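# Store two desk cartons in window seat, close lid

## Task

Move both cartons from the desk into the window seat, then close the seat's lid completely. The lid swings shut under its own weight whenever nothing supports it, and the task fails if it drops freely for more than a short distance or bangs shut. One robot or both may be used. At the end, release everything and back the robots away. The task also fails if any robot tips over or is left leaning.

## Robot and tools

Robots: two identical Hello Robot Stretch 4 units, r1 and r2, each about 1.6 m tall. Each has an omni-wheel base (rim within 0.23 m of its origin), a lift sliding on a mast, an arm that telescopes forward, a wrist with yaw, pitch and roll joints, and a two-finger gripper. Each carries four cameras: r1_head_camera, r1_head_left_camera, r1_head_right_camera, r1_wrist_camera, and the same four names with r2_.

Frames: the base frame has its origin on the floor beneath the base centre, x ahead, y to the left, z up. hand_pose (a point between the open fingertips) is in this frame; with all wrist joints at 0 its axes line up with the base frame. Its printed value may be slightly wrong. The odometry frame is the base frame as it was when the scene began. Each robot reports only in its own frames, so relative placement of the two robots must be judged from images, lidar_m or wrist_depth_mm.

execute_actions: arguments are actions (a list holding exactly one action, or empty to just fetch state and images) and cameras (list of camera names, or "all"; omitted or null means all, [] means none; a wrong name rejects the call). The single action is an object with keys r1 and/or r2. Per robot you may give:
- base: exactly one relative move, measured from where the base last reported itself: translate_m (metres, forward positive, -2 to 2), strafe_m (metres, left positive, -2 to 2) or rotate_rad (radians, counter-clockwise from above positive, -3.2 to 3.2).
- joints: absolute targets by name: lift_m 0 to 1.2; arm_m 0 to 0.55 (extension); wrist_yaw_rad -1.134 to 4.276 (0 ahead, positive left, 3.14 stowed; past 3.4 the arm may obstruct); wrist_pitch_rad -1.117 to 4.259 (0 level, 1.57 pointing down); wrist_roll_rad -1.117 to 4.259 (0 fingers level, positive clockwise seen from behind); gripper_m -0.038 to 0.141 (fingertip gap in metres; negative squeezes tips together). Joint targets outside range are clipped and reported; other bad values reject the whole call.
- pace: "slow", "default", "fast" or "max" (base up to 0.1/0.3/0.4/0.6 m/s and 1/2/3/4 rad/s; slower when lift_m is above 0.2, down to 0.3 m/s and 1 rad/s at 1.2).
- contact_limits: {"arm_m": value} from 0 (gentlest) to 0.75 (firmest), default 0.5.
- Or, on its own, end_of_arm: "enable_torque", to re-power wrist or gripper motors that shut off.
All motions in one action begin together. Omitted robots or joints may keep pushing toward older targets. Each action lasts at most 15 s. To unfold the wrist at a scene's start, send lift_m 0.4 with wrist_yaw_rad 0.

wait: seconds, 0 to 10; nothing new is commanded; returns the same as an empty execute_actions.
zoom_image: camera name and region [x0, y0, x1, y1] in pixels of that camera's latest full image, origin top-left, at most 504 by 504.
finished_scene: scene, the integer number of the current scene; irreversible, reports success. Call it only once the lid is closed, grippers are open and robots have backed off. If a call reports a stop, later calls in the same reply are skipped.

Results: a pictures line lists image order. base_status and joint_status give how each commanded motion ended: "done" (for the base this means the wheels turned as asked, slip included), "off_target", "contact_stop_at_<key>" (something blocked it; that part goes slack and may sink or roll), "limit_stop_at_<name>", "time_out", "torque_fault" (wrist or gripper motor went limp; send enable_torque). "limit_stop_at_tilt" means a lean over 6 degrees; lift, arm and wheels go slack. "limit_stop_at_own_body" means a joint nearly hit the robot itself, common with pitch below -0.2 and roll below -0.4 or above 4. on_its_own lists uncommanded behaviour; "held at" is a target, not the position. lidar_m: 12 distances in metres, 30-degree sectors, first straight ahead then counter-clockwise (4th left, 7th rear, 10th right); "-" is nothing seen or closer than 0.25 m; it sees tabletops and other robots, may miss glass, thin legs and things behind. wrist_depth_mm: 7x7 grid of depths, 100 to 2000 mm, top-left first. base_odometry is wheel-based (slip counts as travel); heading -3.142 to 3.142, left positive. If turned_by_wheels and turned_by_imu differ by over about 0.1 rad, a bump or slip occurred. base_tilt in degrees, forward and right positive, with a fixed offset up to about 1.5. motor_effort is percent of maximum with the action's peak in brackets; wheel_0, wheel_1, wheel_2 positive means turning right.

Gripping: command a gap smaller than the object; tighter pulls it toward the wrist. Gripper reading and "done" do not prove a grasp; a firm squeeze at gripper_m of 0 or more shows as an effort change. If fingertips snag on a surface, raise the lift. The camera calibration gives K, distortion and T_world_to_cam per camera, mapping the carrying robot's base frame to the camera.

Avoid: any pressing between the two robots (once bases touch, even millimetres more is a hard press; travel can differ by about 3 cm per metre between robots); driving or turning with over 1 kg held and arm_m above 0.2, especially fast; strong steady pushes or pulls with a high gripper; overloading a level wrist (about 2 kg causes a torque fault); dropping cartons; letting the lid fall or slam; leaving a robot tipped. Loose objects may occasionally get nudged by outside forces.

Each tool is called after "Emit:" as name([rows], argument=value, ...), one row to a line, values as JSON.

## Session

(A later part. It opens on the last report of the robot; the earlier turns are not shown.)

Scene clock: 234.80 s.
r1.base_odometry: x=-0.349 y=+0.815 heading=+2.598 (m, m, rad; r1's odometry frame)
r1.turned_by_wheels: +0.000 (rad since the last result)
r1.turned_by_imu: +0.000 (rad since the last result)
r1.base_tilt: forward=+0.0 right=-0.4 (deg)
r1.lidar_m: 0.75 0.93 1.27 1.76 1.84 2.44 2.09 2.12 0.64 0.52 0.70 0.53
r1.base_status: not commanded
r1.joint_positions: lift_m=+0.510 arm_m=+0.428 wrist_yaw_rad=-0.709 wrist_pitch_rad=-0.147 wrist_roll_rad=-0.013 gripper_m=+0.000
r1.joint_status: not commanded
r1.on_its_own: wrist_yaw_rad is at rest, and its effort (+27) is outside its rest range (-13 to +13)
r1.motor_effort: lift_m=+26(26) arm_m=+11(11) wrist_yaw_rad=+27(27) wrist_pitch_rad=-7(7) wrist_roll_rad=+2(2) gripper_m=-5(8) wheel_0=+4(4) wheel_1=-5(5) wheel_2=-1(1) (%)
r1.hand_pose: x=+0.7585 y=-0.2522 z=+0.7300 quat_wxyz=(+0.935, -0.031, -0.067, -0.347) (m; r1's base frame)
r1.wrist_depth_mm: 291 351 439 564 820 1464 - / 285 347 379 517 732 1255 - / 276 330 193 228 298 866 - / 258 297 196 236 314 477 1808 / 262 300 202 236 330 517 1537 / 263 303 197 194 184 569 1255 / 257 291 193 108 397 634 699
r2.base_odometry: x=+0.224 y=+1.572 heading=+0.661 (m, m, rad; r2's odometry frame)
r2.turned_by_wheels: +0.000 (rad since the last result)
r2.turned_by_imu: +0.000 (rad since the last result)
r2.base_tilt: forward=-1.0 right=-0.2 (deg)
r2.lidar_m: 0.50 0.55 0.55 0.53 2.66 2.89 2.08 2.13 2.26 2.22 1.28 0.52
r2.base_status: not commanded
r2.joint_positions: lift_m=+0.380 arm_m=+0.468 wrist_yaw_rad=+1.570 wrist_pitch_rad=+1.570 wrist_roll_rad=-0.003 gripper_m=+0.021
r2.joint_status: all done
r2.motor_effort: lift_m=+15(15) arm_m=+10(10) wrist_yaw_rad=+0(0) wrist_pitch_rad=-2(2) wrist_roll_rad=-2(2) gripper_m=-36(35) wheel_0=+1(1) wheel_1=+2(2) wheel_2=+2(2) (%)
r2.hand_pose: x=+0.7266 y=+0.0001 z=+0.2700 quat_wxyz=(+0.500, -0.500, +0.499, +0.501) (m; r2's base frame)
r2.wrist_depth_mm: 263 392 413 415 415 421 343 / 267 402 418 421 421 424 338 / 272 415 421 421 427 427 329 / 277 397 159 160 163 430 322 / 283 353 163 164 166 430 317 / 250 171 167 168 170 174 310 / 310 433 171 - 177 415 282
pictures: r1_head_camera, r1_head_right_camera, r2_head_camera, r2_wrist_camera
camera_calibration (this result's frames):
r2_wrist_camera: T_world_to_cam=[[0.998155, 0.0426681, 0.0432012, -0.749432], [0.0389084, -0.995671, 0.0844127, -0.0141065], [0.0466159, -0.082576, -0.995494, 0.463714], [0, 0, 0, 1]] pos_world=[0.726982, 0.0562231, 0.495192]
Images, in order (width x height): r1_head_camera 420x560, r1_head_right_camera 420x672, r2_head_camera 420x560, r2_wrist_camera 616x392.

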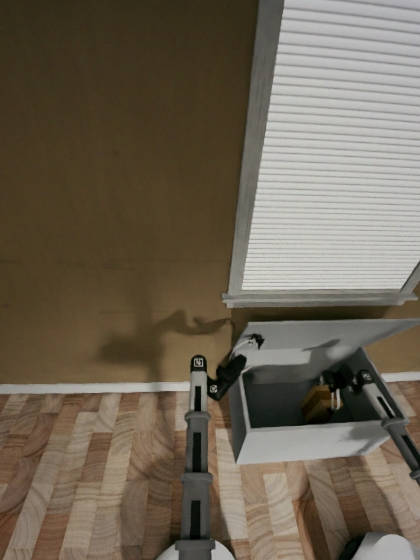

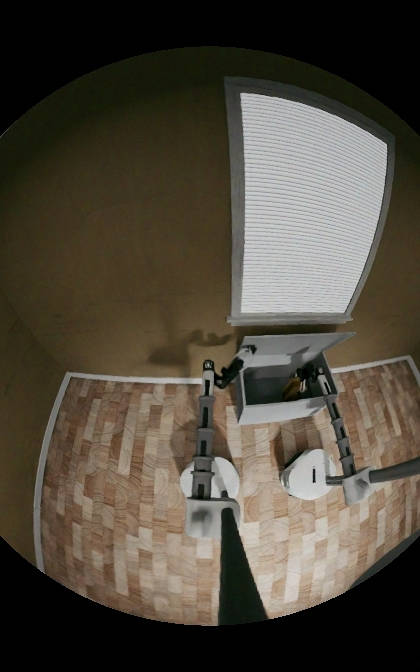

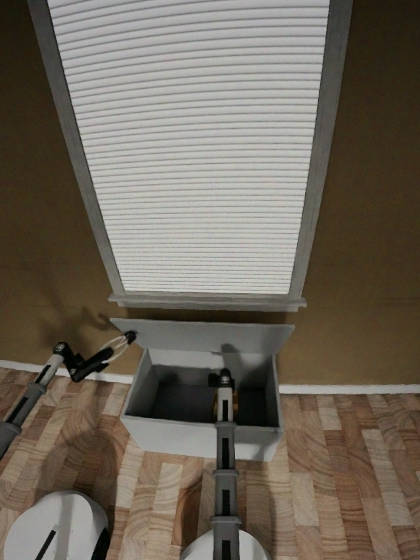

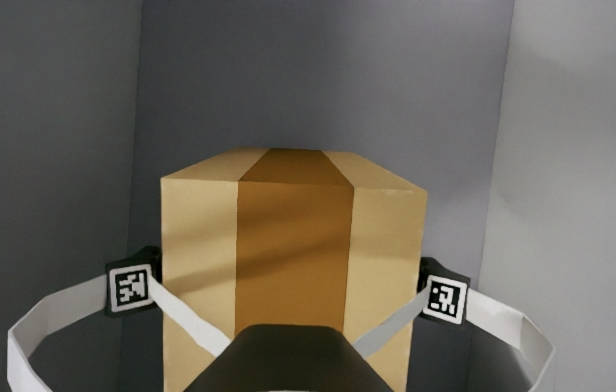

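Emit:
execute_actions([
  {"r2": {"joints": {"lift_m": 0.345}, "pace": "slow"}},
], cameras=["r2_wrist_camera"])

Emit:
execute_actions([
  {"r2": {"joints": {"gripper_m": 0.141}}},
], cameras=["r2_wrist_camera", "r1_head_camera"])

Scene clock: 240.73 s.
r1.base_odometry: x=-0.349 y=+0.815 heading=+2.598 (m, m, rad; r1's odometry frame)
r1.turned_by_wheels: +0.000 (rad since the last result)
r1.turned_by_imu: -0.001 (rad since the last result)
r1.base_tilt: forward=-0.2 right=-0.4 (deg)
r1.lidar_m: 0.77 0.93 1.26 1.75 1.83 2.44 2.11 2.09 0.62 0.52 0.70 0.51
r1.base_status: not commanded
r1.joint_positions: lift_m=+0.510 arm_m=+0.428 wrist_yaw_rad=-0.709 wrist_pitch_rad=-0.147 wrist_roll_rad=-0.013 gripper_m=+0.000
r1.joint_status: not commanded
r1.on_its_own: wrist_yaw_rad is at rest, and its effort (+28) is outside its rest range (-13 to +13)
r1.motor_effort: lift_m=+26(26) arm_m=+11(11) wrist_yaw_rad=+28(27) wrist_pitch_rad=-10(9) wrist_roll_rad=+1(2) gripper_m=-1(5) wheel_0=+4(4) wheel_1=-5(4) wheel_2=-1(1) (%)
r1.hand_pose: x=+0.7585 y=-0.2522 z=+0.7300 quat_wxyz=(+0.935, -0.031, -0.067, -0.347) (m; r1's base frame)
r1.wrist_depth_mm: 293 355 436 569 798 1430 - / 285 343 377 512 723 1229 - / 278 332 193 228 297 866 - / 258 301 196 237 310 469 1808 / 260 301 202 236 327 521 1537 / 263 301 197 195 183 574 1255 / 256 293 194 108 394 615 1042
r2.base_odometry: x=+0.224 y=+1.572 heading=+0.661 (m, m, rad; r2's odometry frame)
r2.turned_by_wheels: +0.000 (rad since the last result)
r2.turned_by_imu: -0.001 (rad since the last result)
r2.base_tilt: forward=-0.8 right=-0.2 (deg)
r2.lidar_m: 0.50 0.55 0.54 0.53 2.69 2.90 2.08 2.14 2.29 2.21 1.28 0.52
r2.base_status: not commanded
r2.joint_positions: lift_m=+0.345 arm_m=+0.468 wrist_yaw_rad=+1.570 wrist_pitch_rad=+1.570 wrist_roll_rad=-0.003 gripper_m=+0.021
r2.joint_status: all done
r2.motor_effort: lift_m=+15(15) arm_m=+9(10) wrist_yaw_rad=+1(1) wrist_pitch_rad=-1(2) wrist_roll_rad=-2(0) gripper_m=-30(35) wheel_0=+2(1) wheel_1=+2(2) wheel_2=+2(2) (%)
r2.hand_pose: x=+0.7266 y=+0.0001 z=+0.2350 quat_wxyz=(+0.500, -0.500, +0.499, +0.501) (m; r2's base frame)
r2.wrist_depth_mm: 262 375 379 382 384 384 342 / 266 379 382 384 389 389 336 / 272 382 384 387 392 392 330 / 277 384 159 160 163 397 320 / 282 353 163 164 166 402 317 / 250 170 167 168 170 174 312 / 310 399 172 - 177 410 285
pictures: r2_wrist_camera
camera_calibration (this result's frames):
r2_wrist_camera: T_world_to_cam=[[0.998155, 0.0426685, 0.0432012, -0.747923], [0.0389089, -0.995671, 0.0844128, -0.0111538], [0.0466159, -0.0825761, -0.995494, 0.428888], [0, 0, 0, 1]] pos_world=[0.726984, 0.0562231, 0.460208]
Images, in order (width x height): r2_wrist_camera 616x392.

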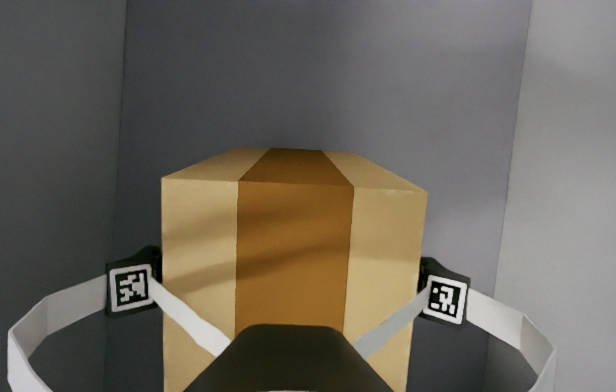

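Scene clock: 242.93 s.
r1.base_odometry: x=-0.349 y=+0.815 heading=+2.598 (m, m, rad; r1's odometry frame)
r1.turned_by_wheels: +0.000 (rad since the last result)
r1.turned_by_imu: +0.000 (rad since the last result)
r1.base_tilt: forward=-0.2 right=-0.5 (deg)
r1.lidar_m: 0.74 0.93 1.24 1.77 1.85 2.45 2.16 2.12 0.64 0.52 0.70 0.52
r1.base_status: not commanded
r1.joint_positions: lift_m=+0.510 arm_m=+0.428 wrist_yaw_rad=-0.709 wrist_pitch_rad=-0.147 wrist_roll_rad=-0.013 gripper_m=+0.000
r1.joint_status: not commanded
r1.on_its_own: wrist_yaw_rad is at rest, and its effort (+27) is outside its rest range (-13 to +13)
r1.motor_effort: lift_m=+26(26) arm_m=+11(11) wrist_yaw_rad=+27(28) wrist_pitch_rad=-8(8) wrist_roll_rad=+2(2) gripper_m=-3(6) wheel_0=+4(4) wheel_1=-4(4) wheel_2=-1(1) (%)
r1.hand_pose: x=+0.7585 y=-0.2522 z=+0.7300 quat_wxyz=(+0.935, -0.031, -0.067, -0.347) (m; r1's base frame)
r1.wrist_depth_mm: 291 355 436 569 788 1464 - / 285 343 379 517 732 1255 - / 278 332 192 227 300 866 - / 257 298 195 236 314 473 1863 / 260 301 203 236 332 512 1499 / 262 303 198 194 183 569 1281 / 256 293 193 108 397 627 1060
r2.base_odometry: x=+0.224 y=+1.572 heading=+0.661 (m, m, rad; r2's odometry frame)
r2.turned_by_wheels: +0.000 (rad since the last result)
r2.turned_by_imu: -0.001 (rad since the last result)
r2.base_tilt: forward=-1.0 right=-0.2 (deg)
r2.lidar_m: 0.50 0.54 0.56 0.53 2.68 2.89 2.08 2.12 2.23 2.20 1.27 0.53
r2.base_status: not commanded
r2.joint_positions: lift_m=+0.345 arm_m=+0.468 wrist_yaw_rad=+1.570 wrist_pitch_rad=+1.570 wrist_roll_rad=-0.003 gripper_m=+0.141
r2.joint_status: all done
r2.motor_effort: lift_m=+15(15) arm_m=+10(10) wrist_yaw_rad=-1(4) wrist_pitch_rad=-1(15) wrist_roll_rad=-1(2) gripper_m=-4(35) wheel_0=+1(2) wheel_1=+2(2) wheel_2=+2(2) (%)
r2.hand_pose: x=+0.7266 y=+0.0003 z=+0.2350 quat_wxyz=(+0.499, -0.501, +0.499, +0.501) (m; r2's base frame)
r2.wrist_depth_mm: 264 375 382 384 384 389 340 / 270 377 384 387 389 392 332 / 273 384 181 181 392 399 327 / 281 387 181 183 185 397 320 / 285 211 183 185 187 402 314 / 291 394 185 185 189 375 309 / 300 399 187 - 407 389 304
pictures: r1_head_camera, r2_wrist_camera
camera_calibration (this result's frames):
r2_wrist_camera: T_world_to_cam=[[0.998127, 0.0432851, 0.0432225, -0.74792], [0.039545, -0.995687, 0.083925, -0.0113052], [0.0466688, -0.0820586, -0.995534, 0.428875], [0, 0, 0, 1]] pos_world=[0.726951, 0.0563102, 0.460235]
Images, in order (width x height): r1_head_camera 420x560, r2_wrist_camera 616x392.

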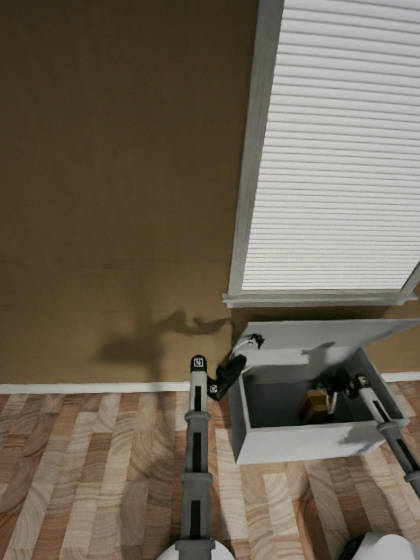

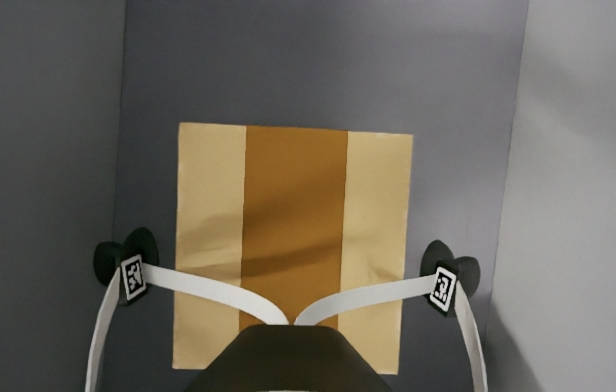

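Emit:
execute_actions([
  {"r2": {"joints": {"lift_m": 0.61, "arm_m": 0.44}, "pace": "fast"}},
], cameras=[])

Emit:
execute_actions([
  {"r2": {"base": {"translate_m": -0.9}, "joints": {"arm_m": 0.0}, "pace": "fast"}},
], cameras=[])

Emit:
execute_actions([
  {"r2": {"base": {"rotate_rad": -2.9}, "joints": {"wrist_yaw_rad": 0, "wrist_pitch_rad": 0}, "pace": "fast"}},
], cameras=["r2_wrist_camera", "r2_head_camera", "r1_head_camera"])

Scene clock: 248.63 s.
r1.base_odometry: x=-0.349 y=+0.815 heading=+2.598 (m, m, rad; r1's odometry frame)
r1.turned_by_wheels: +0.000 (rad since the last result)
r1.turned_by_imu: -0.001 (rad since the last result)
r1.base_tilt: forward=-0.2 right=-0.5 (deg)
r1.lidar_m: 0.78 0.94 1.26 1.77 1.84 2.44 2.08 2.11 0.63 0.53 0.68 0.52
r1.base_status: not commanded
r1.joint_positions: lift_m=+0.510 arm_m=+0.428 wrist_yaw_rad=-0.709 wrist_pitch_rad=-0.147 wrist_roll_rad=-0.013 gripper_m=+0.000
r1.joint_status: not commanded
r1.on_its_own: wrist_yaw_rad is at rest, and its effort (+28) is outside its rest range (-13 to +13)
r1.motor_effort: lift_m=+26(26) arm_m=+11(11) wrist_yaw_rad=+28(27) wrist_pitch_rad=-8(6) wrist_roll_rad=+2(2) gripper_m=-8(5) wheel_0=+4(4) wheel_1=-5(5) wheel_2=-1(1) (%)
r1.hand_pose: x=+0.7585 y=-0.2522 z=+0.7300 quat_wxyz=(+0.935, -0.031, -0.067, -0.347) (m; r1's base frame)
r1.wrist_depth_mm: 294 351 436 569 798 1464 - / 286 343 375 517 732 1255 - / 277 329 192 227 298 878 - / 257 297 196 236 312 477 449 / 260 300 202 235 330 521 809 / 264 303 197 194 184 564 1229 / 257 291 194 108 394 621 991
r2.base_odometry: x=+0.224 y=+1.572 heading=+0.661 (m, m, rad; r2's odometry frame)
r2.turned_by_wheels: +0.000 (rad since the last result)
r2.turned_by_imu: -0.001 (rad since the last result)
r2.base_tilt: forward=-1.1 right=-0.1 (deg)
r2.lidar_m: 0.50 0.53 0.54 0.52 2.69 2.88 2.07 2.12 2.30 2.21 1.28 0.52
r2.base_status: not commanded
r2.joint_positions: lift_m=+0.610 arm_m=+0.442 wrist_yaw_rad=+1.570 wrist_pitch_rad=+1.570 wrist_roll_rad=-0.003 gripper_m=+0.141
r2.joint_status: all done
r2.motor_effort: lift_m=+22(25) arm_m=-10(10) wrist_yaw_rad=-1(1) wrist_pitch_rad=+0(0) wrist_roll_rad=-1(2) gripper_m=+6(2) wheel_0=+1(1) wheel_1=+2(2) wheel_2=+2(2) (%)
r2.hand_pose: x=+0.7000 y=+0.0002 z=+0.4994 quat_wxyz=(+0.499, -0.501, +0.499, +0.501) (m; r2's base frame)
r2.wrist_depth_mm: 683 336 627 640 647 544 373 / 683 345 640 640 661 525 375 / 691 355 647 647 654 508 368 / 699 366 647 449 661 496 362 / 707 214 654 452 661 452 355 / 715 334 661 171 676 421 347 / 723 407 591 - 627 436 342
pictures: none
No camera images: the call's "cameras" was empty. Leave "cameras" out to get every camera's image.

Scene clock: 252.17 s.
r1.base_odometry: x=-0.349 y=+0.815 heading=+2.598 (m, m, rad; r1's odometry frame)
r1.turned_by_wheels: +0.000 (rad since the last result)
r1.turned_by_imu: -0.001 (rad since the last result)
r1.base_tilt: forward=-0.3 right=-0.5 (deg)
r1.lidar_m: 0.74 0.92 1.24 1.77 1.84 2.46 2.11 1.02 0.94 2.96 0.71 0.52
r1.base_status: not commanded
r1.joint_positions: lift_m=+0.510 arm_m=+0.428 wrist_yaw_rad=-0.709 wrist_pitch_rad=-0.147 wrist_roll_rad=-0.013 gripper_m=+0.000
r1.joint_status: not commanded
r1.on_its_own: wrist_yaw_rad is at rest, and its effort (+27) is outside its rest range (-13 to +13)
r1.motor_effort: lift_m=+26(26) arm_m=+11(11) wrist_yaw_rad=+27(27) wrist_pitch_rad=-8(7) wrist_roll_rad=+2(2) gripper_m=-7(7) wheel_0=+4(4) wheel_1=-5(4) wheel_2=-1(1) (%)
r1.hand_pose: x=+0.7585 y=-0.2522 z=+0.7300 quat_wxyz=(+0.935, -0.031, -0.067, -0.347) (m; r1's base frame)
r1.wrist_depth_mm: 291 355 436 559 788 1499 - / 286 343 379 517 741 1255 - / 278 329 193 227 297 878 - / 258 297 195 236 310 473 1756 / 260 300 202 236 330 517 1499 / 263 301 198 195 183 574 1229 / 258 294 193 108 397 627 1042
r2.base_odometry: x=-0.487 y=+1.020 heading=+0.661 (m, m, rad; r2's odometry frame)
r2.turned_by_wheels: +0.000 (rad since the last result)
r2.turned_by_imu: +0.001 (rad since the last result)
r2.base_tilt: forward=-1.1 right=-0.2 (deg)
r2.lidar_m: 1.40 1.00 1.11 2.57 2.54 1.15 1.11 1.17 2.22 2.15 2.30 1.88
r2.base_status: done
r2.joint_positions: lift_m=+0.610 arm_m=+0.002 wrist_yaw_rad=+1.570 wrist_pitch_rad=+1.570 wrist_roll_rad=-0.003 gripper_m=+0.141
r2.joint_status: all done
r2.motor_effort: lift_m=+22(22) arm_m=-9(10) wrist_yaw_rad=+0(2) wrist_pitch_rad=-1(0) wrist_roll_rad=-3(3) gripper_m=+0(2) wheel_0=-1(9) wheel_1=-1(7) wheel_2=-1(14) (%)
r2.hand_pose: x=+0.2600 y=+0.0002 z=+0.4994 quat_wxyz=(+0.499, -0.501, +0.499, +0.501) (m; r2's base frame)
r2.wrist_depth_mm: 691 691 699 707 707 723 723 / 488 492 699 707 715 723 723 / 492 492 508 707 732 732 732 / 496 500 504 715 741 732 741 / 508 213 512 741 723 741 759 / 508 508 517 171 741 741 750 / 715 732 741 - 750 750 759
pictures: none
No camera images: the call's "cameras" was empty. Leave "cameras" out to get every camera's image.

Scene clock: 254.50 s.
r1.base_odometry: x=-0.349 y=+0.815 heading=+2.598 (m, m, rad; r1's odometry frame)
r1.turned_by_wheels: +0.000 (rad since the last result)
r1.turned_by_imu: +0.000 (rad since the last result)
r1.base_tilt: forward=-0.2 right=-0.5 (deg)
r1.lidar_m: 0.73 0.93 1.24 1.77 1.85 2.43 2.14 1.00 1.02 2.95 0.70 0.54
r1.base_status: not commanded
r1.joint_positions: lift_m=+0.510 arm_m=+0.428 wrist_yaw_rad=-0.709 wrist_pitch_rad=-0.147 wrist_roll_rad=-0.013 gripper_m=+0.000
r1.joint_status: not commanded
r1.on_its_own: wrist_yaw_rad is at rest, and its effort (+27) is outside its rest range (-13 to +13)
r1.motor_effort: lift_m=+26(26) arm_m=+11(11) wrist_yaw_rad=+27(27) wrist_pitch_rad=-10(8) wrist_roll_rad=+2(2) gripper_m=-6(5) wheel_0=+4(4) wheel_1=-4(5) wheel_2=-1(1) (%)
r1.hand_pose: x=+0.7585 y=-0.2522 z=+0.7300 quat_wxyz=(+0.935, -0.031, -0.067, -0.347) (m; r1's base frame)
r1.wrist_depth_mm: 291 353 436 569 798 1499 - / 285 342 377 512 741 1229 - / 276 330 193 228 297 866 - / 258 298 195 236 314 473 1808 / 260 300 202 236 330 517 1537 / 264 303 197 193 183 574 1255 / 257 291 193 108 397 627 1060
r2.base_odometry: x=-0.487 y=+1.020 heading=-2.239 (m, m, rad; r2's odometry frame)
r2.turned_by_wheels: -2.900 (rad since the last result)
r2.turned_by_imu: -2.935 (rad since the last result)
r2.base_tilt: forward=-1.0 right=-0.1 (deg)
r2.lidar_m: 1.10 1.31 2.16 2.17 2.13 1.40 1.17 1.00 2.55 2.57 2.19 1.09
r2.base_status: done
r2.joint_positions: lift_m=+0.610 arm_m=+0.002 wrist_yaw_rad=+0.000 wrist_pitch_rad=+0.002 wrist_roll_rad=-0.003 gripper_m=+0.141
r2.joint_status: all done
r2.motor_effort: lift_m=+18(22) arm_m=-10(10) wrist_yaw_rad=+0(8) wrist_pitch_rad=-8(14) wrist_roll_rad=-1(3) gripper_m=+1(1) wheel_0=+1(8) wheel_1=+1(13) wheel_2=+1(8) (%)
r2.hand_pose: x=+0.4611 y=-0.0874 z=+0.7875 quat_wxyz=(+1.000, -0.002, +0.001, +0.000) (m; r2's base frame)
r2.wrist_depth_mm: 1863 1808 1756 1661 1576 1464 1397 / 1983 1863 1756 1618 1576 1499 1464 / - 1863 1863 1661 1618 1537 1430 / 1921 1366 1499 1618 1025 1537 1464 / - 213 1808 1708 1576 904 1464 / - 1921 1756 1661 1618 1537 1499 / 1576 1464 1661 - 1618 1576 1499
pictures: r1_head_camera, r2_head_camera, r2_wrist_camera
camera_calibration (this result's frames):
r2_wrist_camera: T_world_to_cam=[[-0.0430097, -0.998115, 0.04379, -0.114408], [-0.0873123, -0.0399077, -0.995381, 0.857511], [0.995252, -0.0466344, -0.0854313, -0.166888], [0, 0, 0, 1]] pos_world=[0.236046, -0.0877535, 0.844303]
Images, in order (width x height): r1_head_camera 420x560, r2_head_camera 420x560, r2_wrist_camera 616x392.

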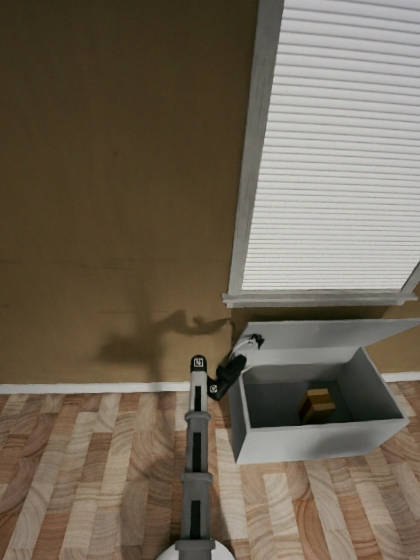

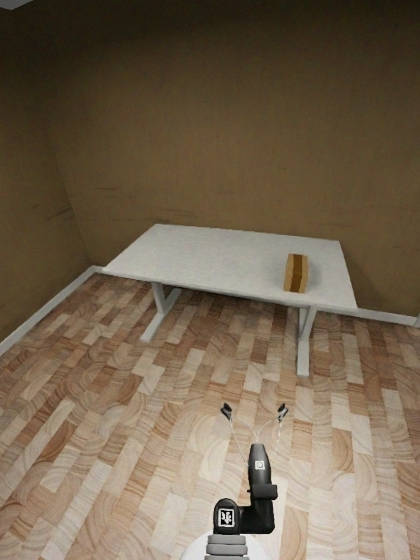

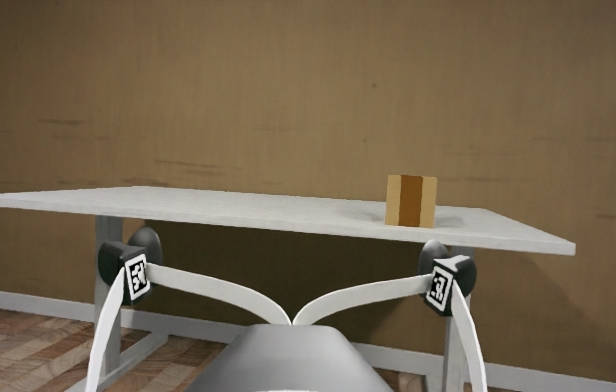

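Emit:
execute_actions([
  {"r2": {"base": {"rotate_rad": -0.25}, "pace": "fast"}},
], cameras=[])

Emit:
execute_actions([
  {"r2": {"base": {"translate_m": 0.4}, "joints": {"arm_m": 0.15}, "pace": "fast"}},
], cameras=["r2_wrist_camera", "r2_head_camera"])

Scene clock: 261.40 s.
r1.base_odometry: x=-0.349 y=+0.815 heading=+2.598 (m, m, rad; r1's odometry frame)
r1.turned_by_wheels: +0.000 (rad since the last result)
r1.turned_by_imu: -0.001 (rad since the last result)
r1.base_tilt: forward=-0.2 right=-0.5 (deg)
r1.lidar_m: 0.78 0.92 1.21 1.76 1.84 2.44 2.12 0.99 1.03 2.94 0.71 0.53
r1.base_status: not commanded
r1.joint_positions: lift_m=+0.510 arm_m=+0.428 wrist_yaw_rad=-0.709 wrist_pitch_rad=-0.147 wrist_roll_rad=-0.013 gripper_m=+0.000
r1.joint_status: not commanded
r1.on_its_own: wrist_yaw_rad is at rest, and its effort (+27) is outside its rest range (-13 to +13)
r1.motor_effort: lift_m=+26(26) arm_m=+11(11) wrist_yaw_rad=+27(27) wrist_pitch_rad=-6(8) wrist_roll_rad=+2(2) gripper_m=-6(5) wheel_0=+4(4) wheel_1=-5(5) wheel_2=-1(1) (%)
r1.hand_pose: x=+0.7585 y=-0.2522 z=+0.7300 quat_wxyz=(+0.935, -0.031, -0.067, -0.347) (m; r1's base frame)
r1.wrist_depth_mm: 293 353 439 564 798 1430 - / 286 342 377 517 732 1255 - / 277 330 192 227 298 866 - / 257 298 196 236 314 469 1863 / 260 300 202 236 330 512 1499 / 262 301 198 193 184 569 1281 / 256 294 193 108 394 621 1042
r2.base_odometry: x=-0.487 y=+1.020 heading=-2.489 (m, m, rad; r2's odometry frame)
r2.turned_by_wheels: -0.250 (rad since the last result)
r2.turned_by_imu: -0.254 (rad since the last result)
r2.base_tilt: forward=-0.9 right=+0.0 (deg)
r2.lidar_m: 1.09 1.15 2.24 2.17 2.27 1.93 1.40 1.00 1.09 2.56 2.59 1.15
r2.base_status: done
r2.joint_positions: lift_m=+0.610 arm_m=+0.002 wrist_yaw_rad=+0.000 wrist_pitch_rad=+0.002 wrist_roll_rad=-0.003 gripper_m=+0.141
r2.joint_status: not commanded
r2.motor_effort: lift_m=+18(18) arm_m=-10(10) wrist_yaw_rad=+1(1) wrist_pitch_rad=-8(7) wrist_roll_rad=-2(2) gripper_m=+0(6) wheel_0=+1(8) wheel_1=+1(8) wheel_2=-2(7) (%)
r2.hand_pose: x=+0.4611 y=-0.0875 z=+0.7875 quat_wxyz=(+1.000, -0.002, +0.001, +0.000) (m; r2's base frame)
r2.wrist_depth_mm: 1576 1618 1618 1576 1576 1618 1618 / 1618 1576 1537 1661 1661 1661 1618 / 1576 1661 1618 1661 1661 1661 1618 / 1118 1308 1499 960 1661 1708 1618 / 1661 213 1661 1708 1708 1708 1756 / 1661 1661 1708 1255 1708 1661 1708 / 1576 1537 1618 - 1708 1708 1756
pictures: none
No camera images: the call's "cameras" was empty. Leave "cameras" out to get every camera's image.

Scene clock: 263.70 s.
r1.base_odometry: x=-0.349 y=+0.815 heading=+2.598 (m, m, rad; r1's odometry frame)
r1.turned_by_wheels: +0.000 (rad since the last result)
r1.turned_by_imu: +0.000 (rad since the last result)
r1.base_tilt: forward=-0.2 right=-0.6 (deg)
r1.lidar_m: 0.76 0.93 1.27 1.77 1.84 2.43 2.10 1.35 3.09 2.95 0.71 0.51
r1.base_status: not commanded
r1.joint_positions: lift_m=+0.510 arm_m=+0.428 wrist_yaw_rad=-0.709 wrist_pitch_rad=-0.147 wrist_roll_rad=-0.013 gripper_m=+0.000
r1.joint_status: not commanded
r1.on_its_own: wrist_yaw_rad is at rest, and its effort (+27) is outside its rest range (-13 to +13)
r1.motor_effort: lift_m=+26(26) arm_m=+11(11) wrist_yaw_rad=+27(27) wrist_pitch_rad=-10(8) wrist_roll_rad=+2(1) gripper_m=-4(6) wheel_0=+4(4) wheel_1=-5(5) wheel_2=-1(1) (%)
r1.hand_pose: x=+0.7585 y=-0.2522 z=+0.7300 quat_wxyz=(+0.935, -0.031, -0.067, -0.347) (m; r1's base frame)
r1.wrist_depth_mm: 293 353 439 569 788 1464 - / 286 342 377 517 732 1229 - / 276 332 192 229 298 866 - / 257 298 196 236 312 477 1808 / 260 300 201 236 329 521 1499 / 263 303 197 193 184 569 1281 / 257 290 193 108 397 615 1042
r2.base_odometry: x=-0.804 y=+0.777 heading=-2.488 (m, m, rad; r2's odometry frame)
r2.turned_by_wheels: +0.000 (rad since the last result)
r2.turned_by_imu: -0.001 (rad since the last result)
r2.base_tilt: forward=-1.2 right=-0.1 (deg)
r2.lidar_m: 0.70 0.73 1.03 2.16 2.27 2.32 1.81 1.34 2.67 2.58 2.06 0.73
r2.base_status: done
r2.joint_positions: lift_m=+0.610 arm_m=+0.148 wrist_yaw_rad=+0.000 wrist_pitch_rad=+0.002 wrist_roll_rad=-0.003 gripper_m=+0.141
r2.joint_status: all done
r2.motor_effort: lift_m=+18(18) arm_m=+9(12) wrist_yaw_rad=+0(1) wrist_pitch_rad=-7(9) wrist_roll_rad=-1(2) gripper_m=-2(1) wheel_0=+2(8) wheel_1=+2(8) wheel_2=+1(12) (%)
r2.hand_pose: x=+0.6077 y=-0.0874 z=+0.7875 quat_wxyz=(+1.000, -0.002, +0.001, +0.000) (m; r2's base frame)
r2.wrist_depth_mm: 1078 1078 1098 1078 1078 1098 1078 / 1078 1118 1078 1118 1098 1138 1118 / 1098 1098 1078 1138 1118 1118 1138 / 1098 1098 1078 389 1138 1118 1138 / 492 213 424 392 585 1118 1160 / 340 336 340 340 343 349 382 / 1138 1138 1160 - 1160 1182 1160
pictures: r2_head_camera, r2_wrist_camera
camera_calibration (this result's frames):
r2_wrist_camera: T_world_to_cam=[[-0.0429815, -0.998116, 0.0437868, -0.108108], [-0.087237, -0.0399104, -0.995388, 0.870293], [0.99526, -0.0466031, -0.0853572, -0.312872], [0, 0, 0, 1]] pos_world=[0.382664, -0.0877515, 0.844307]
Images, in order (width x height): r2_head_camera 420x560, r2_wrist_camera 616x392.

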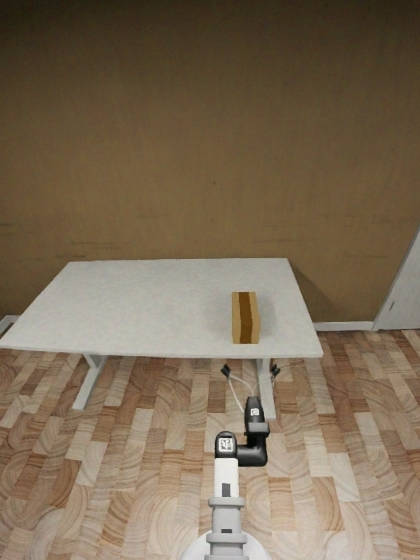

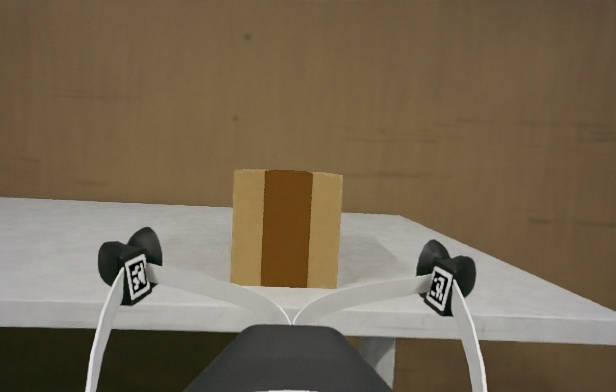

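Emit:
execute_actions([
  {"r2": {"joints": {"arm_m": 0.353}, "contact_limits": {"arm_m": 0.2}}},
], cameras=["r2_wrist_camera"])

Emit:
execute_actions([
  {"r2": {"joints": {"gripper_m": 0.02}}},
], cameras=["r2_wrist_camera"])

Scene clock: 270.17 s.
r1.base_odometry: x=-0.349 y=+0.815 heading=+2.598 (m, m, rad; r1's odometry frame)
r1.turned_by_wheels: +0.000 (rad since the last result)
r1.turned_by_imu: -0.001 (rad since the last result)
r1.base_tilt: forward=-0.2 right=-0.5 (deg)
r1.lidar_m: 0.71 0.94 1.26 1.76 1.82 2.45 2.10 1.34 3.11 2.95 0.69 0.54
r1.base_status: not commanded
r1.joint_positions: lift_m=+0.510 arm_m=+0.428 wrist_yaw_rad=-0.709 wrist_pitch_rad=-0.147 wrist_roll_rad=-0.013 gripper_m=+0.000
r1.joint_status: not commanded
r1.on_its_own: wrist_yaw_rad is at rest, and its effort (+28) is outside its rest range (-13 to +13)
r1.motor_effort: lift_m=+25(26) arm_m=+11(11) wrist_yaw_rad=+28(27) wrist_pitch_rad=-10(10) wrist_roll_rad=+2(2) gripper_m=-5(8) wheel_0=+4(4) wheel_1=-5(5) wheel_2=-1(1) (%)
r1.hand_pose: x=+0.7585 y=-0.2522 z=+0.7300 quat_wxyz=(+0.935, -0.031, -0.067, -0.347) (m; r1's base frame)
r1.wrist_depth_mm: 293 351 433 564 798 1464 - / 283 343 377 512 732 1255 - / 277 332 192 228 296 866 - / 259 300 196 236 315 477 1756 / 260 300 202 236 327 517 1537 / 262 303 198 194 183 569 1255 / 257 290 194 108 394 621 1042
r2.base_odometry: x=-0.804 y=+0.777 heading=-2.488 (m, m, rad; r2's odometry frame)
r2.turned_by_wheels: +0.000 (rad since the last result)
r2.turned_by_imu: -0.001 (rad since the last result)
r2.base_tilt: forward=-1.1 right=+0.0 (deg)
r2.lidar_m: 0.68 0.75 1.03 2.15 2.29 2.31 1.79 1.32 2.67 2.58 2.07 0.70
r2.base_status: not commanded
r2.joint_positions: lift_m=+0.610 arm_m=+0.351 wrist_yaw_rad=+0.000 wrist_pitch_rad=+0.002 wrist_roll_rad=-0.003 gripper_m=+0.141
r2.joint_status: all done
r2.motor_effort: lift_m=+18(18) arm_m=+10(10) wrist_yaw_rad=+1(0) wrist_pitch_rad=-7(7) wrist_roll_rad=-1(2) gripper_m=+2(0) wheel_0=+2(2) wheel_1=+3(3) wheel_2=+1(1) (%)
r2.contact_limits: arm_m 0.2
r2.hand_pose: x=+0.8107 y=-0.0874 z=+0.7875 quat_wxyz=(+1.000, -0.002, +0.001, +0.000) (m; r2's base frame)
r2.wrist_depth_mm: 878 891 891 891 891 917 904 / 878 891 891 891 904 917 917 / 891 904 917 917 904 917 931 / 917 904 185 187 917 931 931 / 488 213 187 188 190 723 931 / 312 297 189 189 193 334 377 / 229 223 190 - 236 253 262
pictures: r2_wrist_camera
camera_calibration (this result's frames):
r2_wrist_camera: T_world_to_cam=[[-0.0429801, -0.998116, 0.0437863, -0.0993863], [-0.0872243, -0.0399107, -0.995389, 0.887991], [0.995261, -0.0466012, -0.0853446, -0.51485], [0, 0, 0, 1]] pos_world=[0.585592, -0.0877514, 0.844308]
Images, in order (width x height): r2_wrist_camera 616x392.

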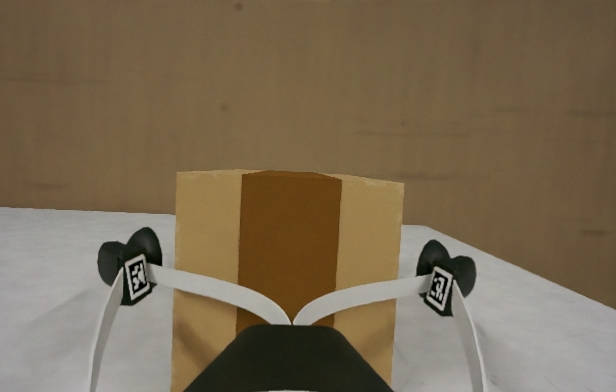

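Scene clock: 272.37 s.
r1.base_odometry: x=-0.349 y=+0.815 heading=+2.598 (m, m, rad; r1's odometry frame)
r1.turned_by_wheels: +0.000 (rad since the last result)
r1.turned_by_imu: +0.000 (rad since the last result)
r1.base_tilt: forward=-0.3 right=-0.4 (deg)
r1.lidar_m: 0.73 0.93 1.24 1.76 1.84 2.47 2.12 1.33 3.10 2.95 0.72 0.52
r1.base_status: not commanded
r1.joint_positions: lift_m=+0.510 arm_m=+0.428 wrist_yaw_rad=-0.709 wrist_pitch_rad=-0.147 wrist_roll_rad=-0.013 gripper_m=+0.000
r1.joint_status: not commanded
r1.on_its_own: wrist_yaw_rad is at rest, and its effort (+27) is outside its rest range (-13 to +13)
r1.motor_effort: lift_m=+26(26) arm_m=+11(11) wrist_yaw_rad=+27(27) wrist_pitch_rad=-10(7) wrist_roll_rad=+1(2) gripper_m=-4(6) wheel_0=+4(4) wheel_1=-5(5) wheel_2=-1(1) (%)
r1.hand_pose: x=+0.7585 y=-0.2522 z=+0.7300 quat_wxyz=(+0.935, -0.031, -0.067, -0.347) (m; r1's base frame)
r1.wrist_depth_mm: 290 355 436 564 809 1499 - / 285 343 382 517 732 1229 - / 278 332 192 229 297 854 - / 258 297 196 236 314 473 1863 / 262 301 202 235 330 521 1499 / 264 303 197 195 184 580 1255 / 256 291 195 108 397 627 1025
r2.base_odometry: x=-0.804 y=+0.777 heading=-2.488 (m, m, rad; r2's odometry frame)
r2.turned_by_wheels: +0.000 (rad since the last result)
r2.turned_by_imu: -0.001 (rad since the last result)
r2.base_tilt: forward=-1.0 right=-0.2 (deg)
r2.lidar_m: 0.71 0.74 1.04 2.16 2.28 2.32 1.80 1.35 2.64 2.58 2.03 0.72
r2.base_status: not commanded
r2.joint_positions: lift_m=+0.610 arm_m=+0.352 wrist_yaw_rad=+0.001 wrist_pitch_rad=+0.002 wrist_roll_rad=-0.003 gripper_m=+0.021
r2.joint_status: all done
r2.motor_effort: lift_m=+18(18) arm_m=+9(10) wrist_yaw_rad=-4(5) wrist_pitch_rad=-7(8) wrist_roll_rad=+0(2) gripper_m=-32(32) wheel_0=+2(2) wheel_1=+3(3) wheel_2=+1(1) (%)
r2.hand_pose: x=+0.8110 y=-0.0870 z=+0.7875 quat_wxyz=(+1.000, -0.002, +0.001, +0.001) (m; r2's base frame)
r2.wrist_depth_mm: 878 891 891 891 891 891 904 / 878 878 891 891 917 904 917 / 891 904 917 904 917 904 917 / 904 917 161 163 165 931 917 / 488 452 163 163 166 707 960 / 274 171 165 165 167 175 377 / 229 231 165 - 171 253 246
pictures: r2_wrist_camera
camera_calibration (this result's frames):
r2_wrist_camera: T_world_to_cam=[[-0.0416149, -0.998174, 0.0437929, -0.100095], [-0.087322, -0.0400296, -0.995376, 0.888051], [0.995311, -0.0452466, -0.0854967, -0.514986], [0, 0, 0, 1]] pos_world=[0.585952, -0.0876649, 0.844298]
Images, in order (width x height): r2_wrist_camera 616x392.

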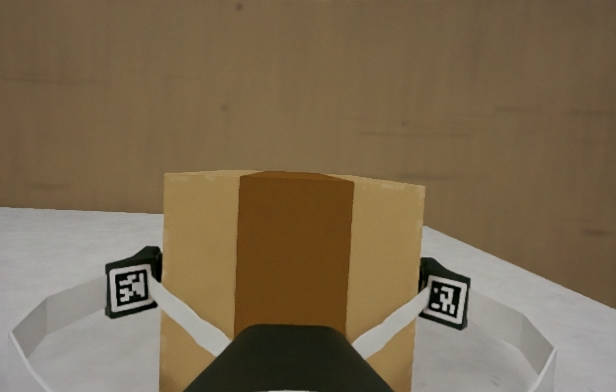

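Emit:
execute_actions([
  {"r2": {"base": {"translate_m": -0.4}, "joints": {"lift_m": 0.78, "arm_m": 0.05}}},
], cameras=["r2_wrist_camera"])

Emit:
execute_actions([
  {"r2": {"base": {"rotate_rad": 3.15}, "joints": {"wrist_pitch_rad": 1.57, "wrist_yaw_rad": 1.57}}},
], cameras=["r2_wrist_camera"])

Emit:
execute_actions([
  {"r2": {"base": {"strafe_m": -0.15}}},
], cameras=[])

Emit:
execute_actions([
  {"r2": {"base": {"translate_m": 0.9}, "joints": {"arm_m": 0.15, "lift_m": 0.76}, "pace": "fast"}},
], cameras=["r2_wrist_camera", "r2_head_camera", "r1_head_camera"])

Scene clock: 285.77 s.
r1.base_odometry: x=-0.349 y=+0.815 heading=+2.598 (m, m, rad; r1's odometry frame)
r1.turned_by_wheels: +0.000 (rad since the last result)
r1.turned_by_imu: -0.001 (rad since the last result)
r1.base_tilt: forward=-0.1 right=-0.5 (deg)
r1.lidar_m: 0.77 0.91 1.25 1.76 1.86 2.44 2.11 1.00 1.03 2.96 0.69 0.51
r1.base_status: not commanded
r1.joint_positions: lift_m=+0.510 arm_m=+0.428 wrist_yaw_rad=-0.709 wrist_pitch_rad=-0.147 wrist_roll_rad=-0.013 gripper_m=+0.000
r1.joint_status: not commanded
r1.on_its_own: wrist_yaw_rad is at rest, and its effort (+28) is outside its rest range (-13 to +13)
r1.motor_effort: lift_m=+26(26) arm_m=+11(11) wrist_yaw_rad=+28(27) wrist_pitch_rad=-6(9) wrist_roll_rad=+1(1) gripper_m=-7(5) wheel_0=+4(4) wheel_1=-4(5) wheel_2=-1(1) (%)
r1.hand_pose: x=+0.7585 y=-0.2522 z=+0.7300 quat_wxyz=(+0.935, -0.031, -0.067, -0.347) (m; r1's base frame)
r1.wrist_depth_mm: 291 353 436 569 820 1499 - / 283 343 375 512 741 1255 - / 277 330 192 228 298 854 - / 257 297 195 237 312 473 1808 / 262 300 202 235 332 517 1576 / 263 303 197 194 183 569 1281 / 256 291 194 108 394 627 1060
r2.base_odometry: x=-0.486 y=+1.020 heading=-2.489 (m, m, rad; r2's odometry frame)
r2.turned_by_wheels: +0.000 (rad since the last result)
r2.turned_by_imu: +0.000 (rad since the last result)
r2.base_tilt: forward=-0.9 right=-0.1 (deg)
r2.lidar_m: 0.47 1.16 2.20 2.15 2.29 1.92 1.41 1.01 1.09 2.55 2.59 1.13
r2.base_status: done
r2.joint_positions: lift_m=+0.779 arm_m=+0.052 wrist_yaw_rad=+0.000 wrist_pitch_rad=+0.020 wrist_roll_rad=-0.003 gripper_m=+0.021
r2.joint_status: all done
r2.on_its_own: wrist_pitch_rad is at rest, and its effort (-58) is outside its rest range (-23 to +23)
r2.motor_effort: lift_m=+27(29) arm_m=-10(12) wrist_yaw_rad=+1(6) wrist_pitch_rad=-58(64) wrist_roll_rad=-1(0) gripper_m=-31(34) wheel_0=-1(7) wheel_1=-2(7) wheel_2=-2(11) (%)
r2.hand_pose: x=+0.5110 y=-0.0875 z=+0.9516 quat_wxyz=(+1.000, -0.002, +0.010, +0.000) (m; r2's base frame)
r2.wrist_depth_mm: 1464 1537 1537 1576 1537 1537 1576 / 1537 1537 1576 1576 1576 1576 1576 / 1537 1576 1537 1618 1618 1618 1576 / 1576 1576 183 187 196 1661 1618 / 1008 1042 170 173 178 1708 1618 / 831 167 159 160 164 174 1618 / 1618 1618 145 - 153 1661 1661
pictures: r2_wrist_camera
camera_calibration (this result's frames):
r2_wrist_camera: T_world_to_cam=[[-0.0425079, -0.998099, 0.0446159, -0.120572], [-0.105278, -0.0399329, -0.993641, 1.03269], [0.993534, -0.0469347, -0.103381, -0.184609], [0, 0, 0, 1]] pos_world=[0.28701, -0.0877695, 1.01242]
Images, in order (width x height): r2_wrist_camera 616x392.

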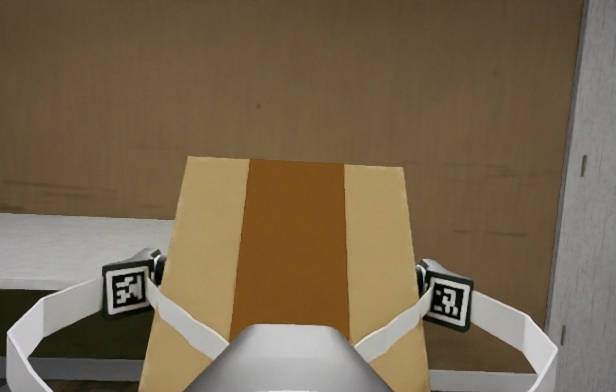

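Scene clock: 288.63 s.
r1.base_odometry: x=-0.349 y=+0.815 heading=+2.598 (m, m, rad; r1's odometry frame)
r1.turned_by_wheels: +0.000 (rad since the last result)
r1.turned_by_imu: -0.001 (rad since the last result)
r1.base_tilt: forward=-0.2 right=-0.4 (deg)
r1.lidar_m: 0.77 0.95 1.24 1.76 1.81 2.47 2.10 1.02 0.92 2.96 0.71 0.51
r1.base_status: not commanded
r1.joint_positions: lift_m=+0.510 arm_m=+0.428 wrist_yaw_rad=-0.709 wrist_pitch_rad=-0.147 wrist_roll_rad=-0.013 gripper_m=+0.000
r1.joint_status: not commanded
r1.on_its_own: wrist_yaw_rad is at rest, and its effort (+27) is outside its rest range (-13 to +13)
r1.motor_effort: lift_m=+26(26) arm_m=+11(11) wrist_yaw_rad=+27(28) wrist_pitch_rad=-7(8) wrist_roll_rad=+2(2) gripper_m=-6(6) wheel_0=+4(4) wheel_1=-4(5) wheel_2=-1(1) (%)
r1.hand_pose: x=+0.7585 y=-0.2522 z=+0.7300 quat_wxyz=(+0.935, -0.031, -0.067, -0.347) (m; r1's base frame)
r1.wrist_depth_mm: 293 353 439 559 798 1464 - / 286 345 377 517 741 1229 - / 277 332 192 229 298 878 - / 257 297 195 237 312 473 1756 / 260 301 203 236 330 512 1537 / 262 303 197 194 183 569 1229 / 255 291 193 108 392 627 1042
r2.base_odometry: x=-0.487 y=+1.020 heading=+0.661 (m, m, rad; r2's odometry frame)
r2.turned_by_wheels: +3.150 (rad since the last result)
r2.turned_by_imu: +3.186 (rad since the last result)
r2.base_tilt: forward=-1.1 right=-0.1 (deg)
r2.lidar_m: 0.25 0.99 1.15 2.56 2.55 1.15 1.11 1.16 2.22 2.16 2.31 0.25
r2.base_status: done
r2.joint_positions: lift_m=+0.779 arm_m=+0.052 wrist_yaw_rad=+1.570 wrist_pitch_rad=+1.569 wrist_roll_rad=-0.004 gripper_m=+0.021
r2.joint_status: all done
r2.motor_effort: lift_m=+26(27) arm_m=-9(9) wrist_yaw_rad=-1(37) wrist_pitch_rad=+5(52) wrist_roll_rad=+0(1) gripper_m=-32(34) wheel_0=-1(12) wheel_1=-3(8) wheel_2=+0(8) (%)
r2.hand_pose: x=+0.3100 y=+0.0006 z=+0.6691 quat_wxyz=(+0.500, -0.500, +0.499, +0.501) (m; r2's base frame)
r2.wrist_depth_mm: 842 854 866 866 866 866 878 / 866 683 866 878 904 854 891 / 654 661 676 878 891 904 917 / 661 661 178 179 183 891 917 / 661 676 171 173 176 917 917 / 521 171 165 166 170 175 917 / 891 891 158 - 163 931 931
pictures: r2_wrist_camera
camera_calibration (this result's frames):
r2_wrist_camera: T_world_to_cam=[[0.998121, 0.043386, 0.0432777, -0.350898], [0.0396993, -0.995785, 0.0826855, -0.0301442], [0.0466826, -0.080812, -0.995636, 0.880581], [0, 0, 0, 1]] pos_world=[0.310328, 0.0563685, 0.894416]
Images, in order (width x height): r2_wrist_camera 616x392.

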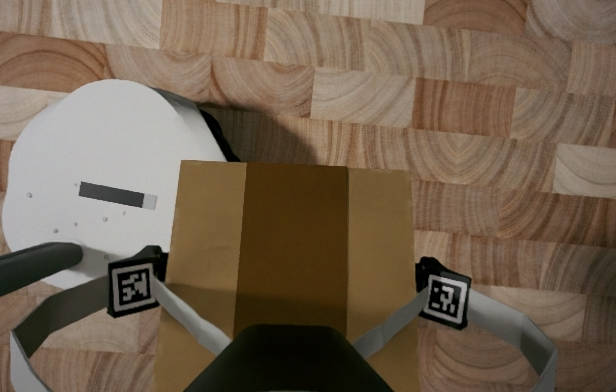

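Scene clock: 290.37 s.
r1.base_odometry: x=-0.349 y=+0.815 heading=+2.598 (m, m, rad; r1's odometry frame)
r1.turned_by_wheels: +0.000 (rad since the last result)
r1.turned_by_imu: +0.000 (rad since the last result)
r1.base_tilt: forward=-0.2 right=-0.4 (deg)
r1.lidar_m: 0.77 0.94 1.23 1.76 1.85 2.47 2.12 1.12 1.04 2.94 0.69 0.52
r1.base_status: not commanded
r1.joint_positions: lift_m=+0.510 arm_m=+0.428 wrist_yaw_rad=-0.709 wrist_pitch_rad=-0.147 wrist_roll_rad=-0.013 gripper_m=+0.000
r1.joint_status: not commanded
r1.on_its_own: wrist_yaw_rad is at rest, and its effort (+27) is outside its rest range (-13 to +13)
r1.motor_effort: lift_m=+25(26) arm_m=+11(11) wrist_yaw_rad=+27(27) wrist_pitch_rad=-9(9) wrist_roll_rad=+2(2) gripper_m=-3(4) wheel_0=+4(4) wheel_1=-5(5) wheel_2=-1(1) (%)
r1.hand_pose: x=+0.7585 y=-0.2522 z=+0.7300 quat_wxyz=(+0.935, -0.031, -0.067, -0.347) (m; r1's base frame)
r1.wrist_depth_mm: 290 353 436 564 809 1464 - / 285 343 375 517 732 1229 - / 277 332 192 228 297 878 - / 257 297 195 236 314 473 1808 / 260 300 202 236 329 517 1537 / 260 301 198 193 184 574 1229 / 255 291 193 108 397 627 1042
r2.base_odometry: x=-0.394 y=+0.901 heading=+0.661 (m, m, rad; r2's odometry frame)
r2.turned_by_wheels: +0.000 (rad since the last result)
r2.turned_by_imu: +0.000 (rad since the last result)
r2.base_tilt: forward=-0.9 right=-0.1 (deg)
r2.lidar_m: 0.25 1.10 1.12 2.71 2.55 1.17 1.11 1.15 2.06 1.99 2.12 0.27
r2.base_status: done
r2.joint_positions: lift_m=+0.779 arm_m=+0.052 wrist_yaw_rad=+1.570 wrist_pitch_rad=+1.568 wrist_roll_rad=-0.004 gripper_m=+0.021
r2.joint_status: not commanded
r2.motor_effort: lift_m=+26(25) arm_m=-9(9) wrist_yaw_rad=+0(0) wrist_pitch_rad=+3(7) wrist_roll_rad=+1(1) gripper_m=-29(31) wheel_0=+1(10) wheel_1=-2(10) wheel_2=+0(4) (%)
r2.hand_pose: x=+0.3100 y=+0.0006 z=+0.6691 quat_wxyz=(+0.500, -0.500, +0.499, +0.501) (m; r2's base frame)
r2.wrist_depth_mm: 854 842 854 878 866 891 878 / 866 676 854 866 878 891 891 / 661 654 676 878 891 891 904 / 668 668 179 180 184 917 917 / 676 668 171 173 177 904 917 / 517 171 164 166 170 175 917 / 891 904 158 - 163 917 946
pictures: none
No camera images: the call's "cameras" was empty. Leave "cameras" out to get every camera's image.

Scene clock: 294.03 s.
r1.base_odometry: x=-0.349 y=+0.815 heading=+2.598 (m, m, rad; r1's odometry frame)
r1.turned_by_wheels: +0.000 (rad since the last result)
r1.turned_by_imu: -0.001 (rad since the last result)
r1.base_tilt: forward=-0.2 right=-0.4 (deg)
r1.lidar_m: 0.74 0.92 1.26 1.77 1.84 2.45 2.11 2.11 3.09 0.68 0.68 0.51
r1.base_status: not commanded
r1.joint_positions: lift_m=+0.510 arm_m=+0.428 wrist_yaw_rad=-0.709 wrist_pitch_rad=-0.147 wrist_roll_rad=-0.013 gripper_m=+0.000
r1.joint_status: not commanded
r1.on_its_own: wrist_yaw_rad is at rest, and its effort (+28) is outside its rest range (-13 to +13)
r1.motor_effort: lift_m=+26(25) arm_m=+11(11) wrist_yaw_rad=+28(27) wrist_pitch_rad=-5(9) wrist_roll_rad=+2(1) gripper_m=-5(4) wheel_0=+4(4) wheel_1=-5(5) wheel_2=-1(1) (%)
r1.hand_pose: x=+0.7585 y=-0.2522 z=+0.7300 quat_wxyz=(+0.935, -0.031, -0.067, -0.347) (m; r1's base frame)
r1.wrist_depth_mm: 293 353 439 559 809 1464 - / 283 343 379 512 732 1229 - / 277 334 193 227 298 866 - / 257 297 195 236 312 473 1921 / 259 303 202 234 329 517 1537 / 263 304 197 194 184 580 1255 / 257 293 194 108 399 627 1060
r2.base_odometry: x=+0.316 y=+1.454 heading=+0.661 (m, m, rad; r2's odometry frame)
r2.turned_by_wheels: +0.000 (rad since the last result)
r2.turned_by_imu: -0.003 (rad since the last result)
r2.base_tilt: forward=-1.0 right=-0.1 (deg)
r2.lidar_m: 0.33 0.55 0.75 0.67 2.85 2.09 2.10 2.13 2.13 2.06 1.28 0.35
r2.base_status: done
r2.joint_positions: lift_m=+0.760 arm_m=+0.148 wrist_yaw_rad=+1.570 wrist_pitch_rad=+1.569 wrist_roll_rad=-0.004 gripper_m=+0.021
r2.joint_status: all done
r2.motor_effort: lift_m=+19(23) arm_m=+9(12) wrist_yaw_rad=+0(0) wrist_pitch_rad=+4(5) wrist_roll_rad=-1(1) gripper_m=-35(34) wheel_0=+1(7) wheel_1=+2(9) wheel_2=+2(10) (%)
r2.hand_pose: x=+0.4067 y=+0.0006 z=+0.6496 quat_wxyz=(+0.500, -0.500, +0.499, +0.501) (m; r2's base frame)
r2.wrist_depth_mm: 831 831 831 842 597 788 788 / 627 842 842 878 574 603 741 / 640 640 854 866 615 654 759 / 634 647 178 180 183 809 759 / 654 647 172 172 176 820 732 / 654 171 164 166 169 174 488 / 878 891 157 - 163 878 707
pictures: r1_head_camera, r2_head_camera, r2_wrist_camera
camera_calibration (this result's frames):
r2_wrist_camera: T_world_to_cam=[[0.998141, 0.042915, 0.0432782, -0.446571], [0.0392303, -0.995805, 0.0826647, -0.03219], [0.0466442, -0.0808132, -0.995637, 0.856728], [0, 0, 0, 1]] pos_world=[0.407042, 0.0563446, 0.874978]
Images, in order (width x height): r1_head_camera 420x560, r2_head_camera 420x560, r2_wrist_camera 616x392.

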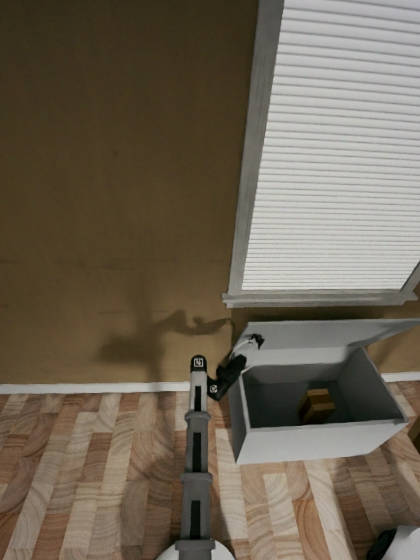

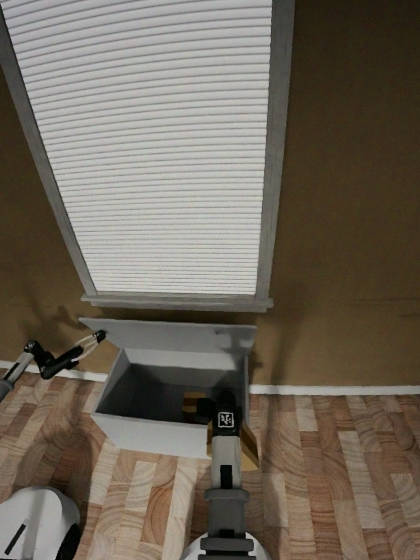

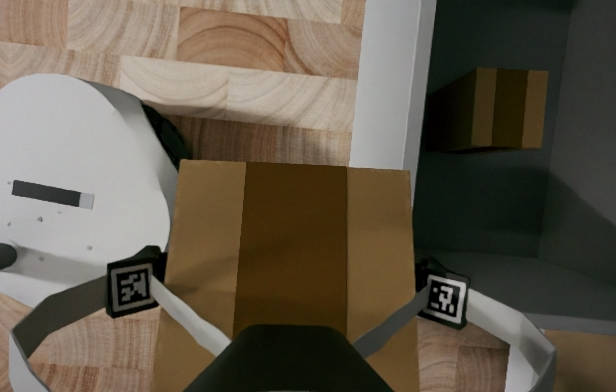

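Emit:
execute_actions([
  {"r2": {"joints": {"gripper_m": -0.015, "arm_m": 0.43}, "contact_limits": {"arm_m": 0.2}}},
], cameras=["r2_wrist_camera", "r2_head_camera", "r1_head_camera"])

Scene clock: 307.63 s.
r1.base_odometry: x=-0.349 y=+0.815 heading=+2.598 (m, m, rad; r1's odometry frame)
r1.turned_by_wheels: +0.000 (rad since the last result)
r1.turned_by_imu: -0.001 (rad since the last result)
r1.base_tilt: forward=+0.0 right=-0.4 (deg)
r1.lidar_m: 0.73 0.93 1.25 1.75 1.82 2.45 2.11 2.11 3.10 0.65 0.68 0.52
r1.base_status: not commanded
r1.joint_positions: lift_m=+0.510 arm_m=+0.428 wrist_yaw_rad=-0.709 wrist_pitch_rad=-0.147 wrist_roll_rad=-0.013 gripper_m=+0.000
r1.joint_status: not commanded
r1.on_its_own: wrist_yaw_rad is at rest, and its effort (+27) is outside its rest range (-13 to +13)
r1.motor_effort: lift_m=+26(26) arm_m=+11(11) wrist_yaw_rad=+27(27) wrist_pitch_rad=-7(8) wrist_roll_rad=+2(1) gripper_m=-3(3) wheel_0=+4(4) wheel_1=-5(4) wheel_2=-1(1) (%)
r1.hand_pose: x=+0.7585 y=-0.2522 z=+0.7300 quat_wxyz=(+0.935, -0.031, -0.067, -0.347) (m; r1's base frame)
r1.wrist_depth_mm: 290 355 436 569 788 1464 - / 285 342 377 517 732 1229 - / 278 332 193 228 298 854 569 / 257 300 196 236 312 473 1464 / 262 300 202 236 330 517 1160 / 263 301 198 194 183 574 1229 / 257 290 194 108 397 627 1060
r2.base_odometry: x=+0.316 y=+1.454 heading=+0.661 (m, m, rad; r2's odometry frame)
r2.turned_by_wheels: +0.000 (rad since the last result)
r2.turned_by_imu: -0.001 (rad since the last result)
r2.base_tilt: forward=-1.0 right=+0.0 (deg)
r2.lidar_m: 0.47 0.55 0.74 0.66 2.86 2.09 2.09 2.13 2.13 2.07 1.26 0.94
r2.base_status: not commanded
r2.joint_positions: lift_m=+0.760 arm_m=+0.428 wrist_yaw_rad=+1.570 wrist_pitch_rad=+1.569 wrist_roll_rad=-0.004 gripper_m=-0.014
r2.joint_status: all done
r2.motor_effort: lift_m=+19(19) arm_m=+10(10) wrist_yaw_rad=+1(0) wrist_pitch_rad=+4(4) wrist_roll_rad=+1(0) gripper_m=-39(39) wheel_0=+1(1) wheel_1=+2(2) wheel_2=+2(2) (%)
r2.contact_limits: arm_m 0.2
r2.hand_pose: x=+0.6866 y=+0.0006 z=+0.6496 quat_wxyz=(+0.500, -0.500, +0.499, +0.501) (m; r2's base frame)
r2.wrist_depth_mm: 831 831 627 788 778 564 298 / 842 831 668 580 788 549 281 / 788 842 615 788 809 535 273 / 732 842 170 172 177 521 253 / 854 427 163 164 168 496 236 / 149 160 157 158 162 168 209 / 878 878 124 - 154 512 144
pictures: r1_head_camera, r2_head_camera, r2_wrist_camera
camera_calibration (this result's frames):
r2_wrist_camera: T_world_to_cam=[[0.998141, 0.0429155, 0.0432781, -0.725953], [0.0392309, -0.995805, 0.0826649, -0.0431712], [0.0466442, -0.0808133, -0.995637, 0.843672], [0, 0, 0, 1]] pos_world=[0.686945, 0.0563446, 0.874978]
Images, in order (width x height): r1_head_camera 420x560, r2_head_camera 420x560, r2_wrist_camera 616x392.

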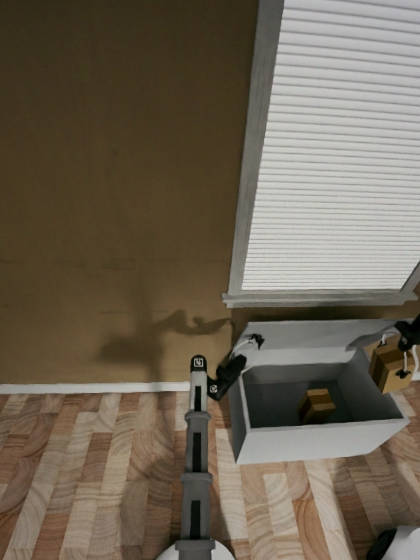

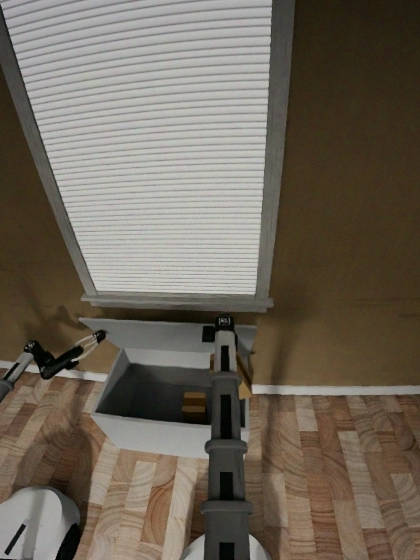

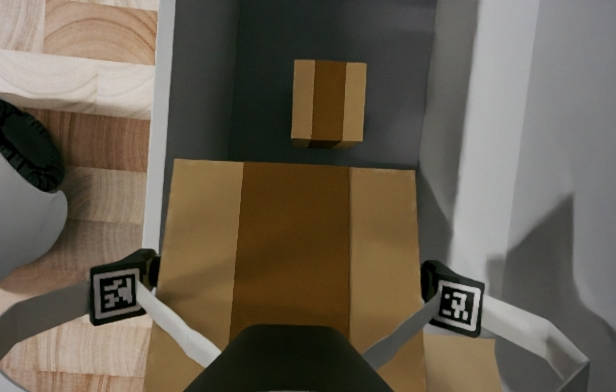

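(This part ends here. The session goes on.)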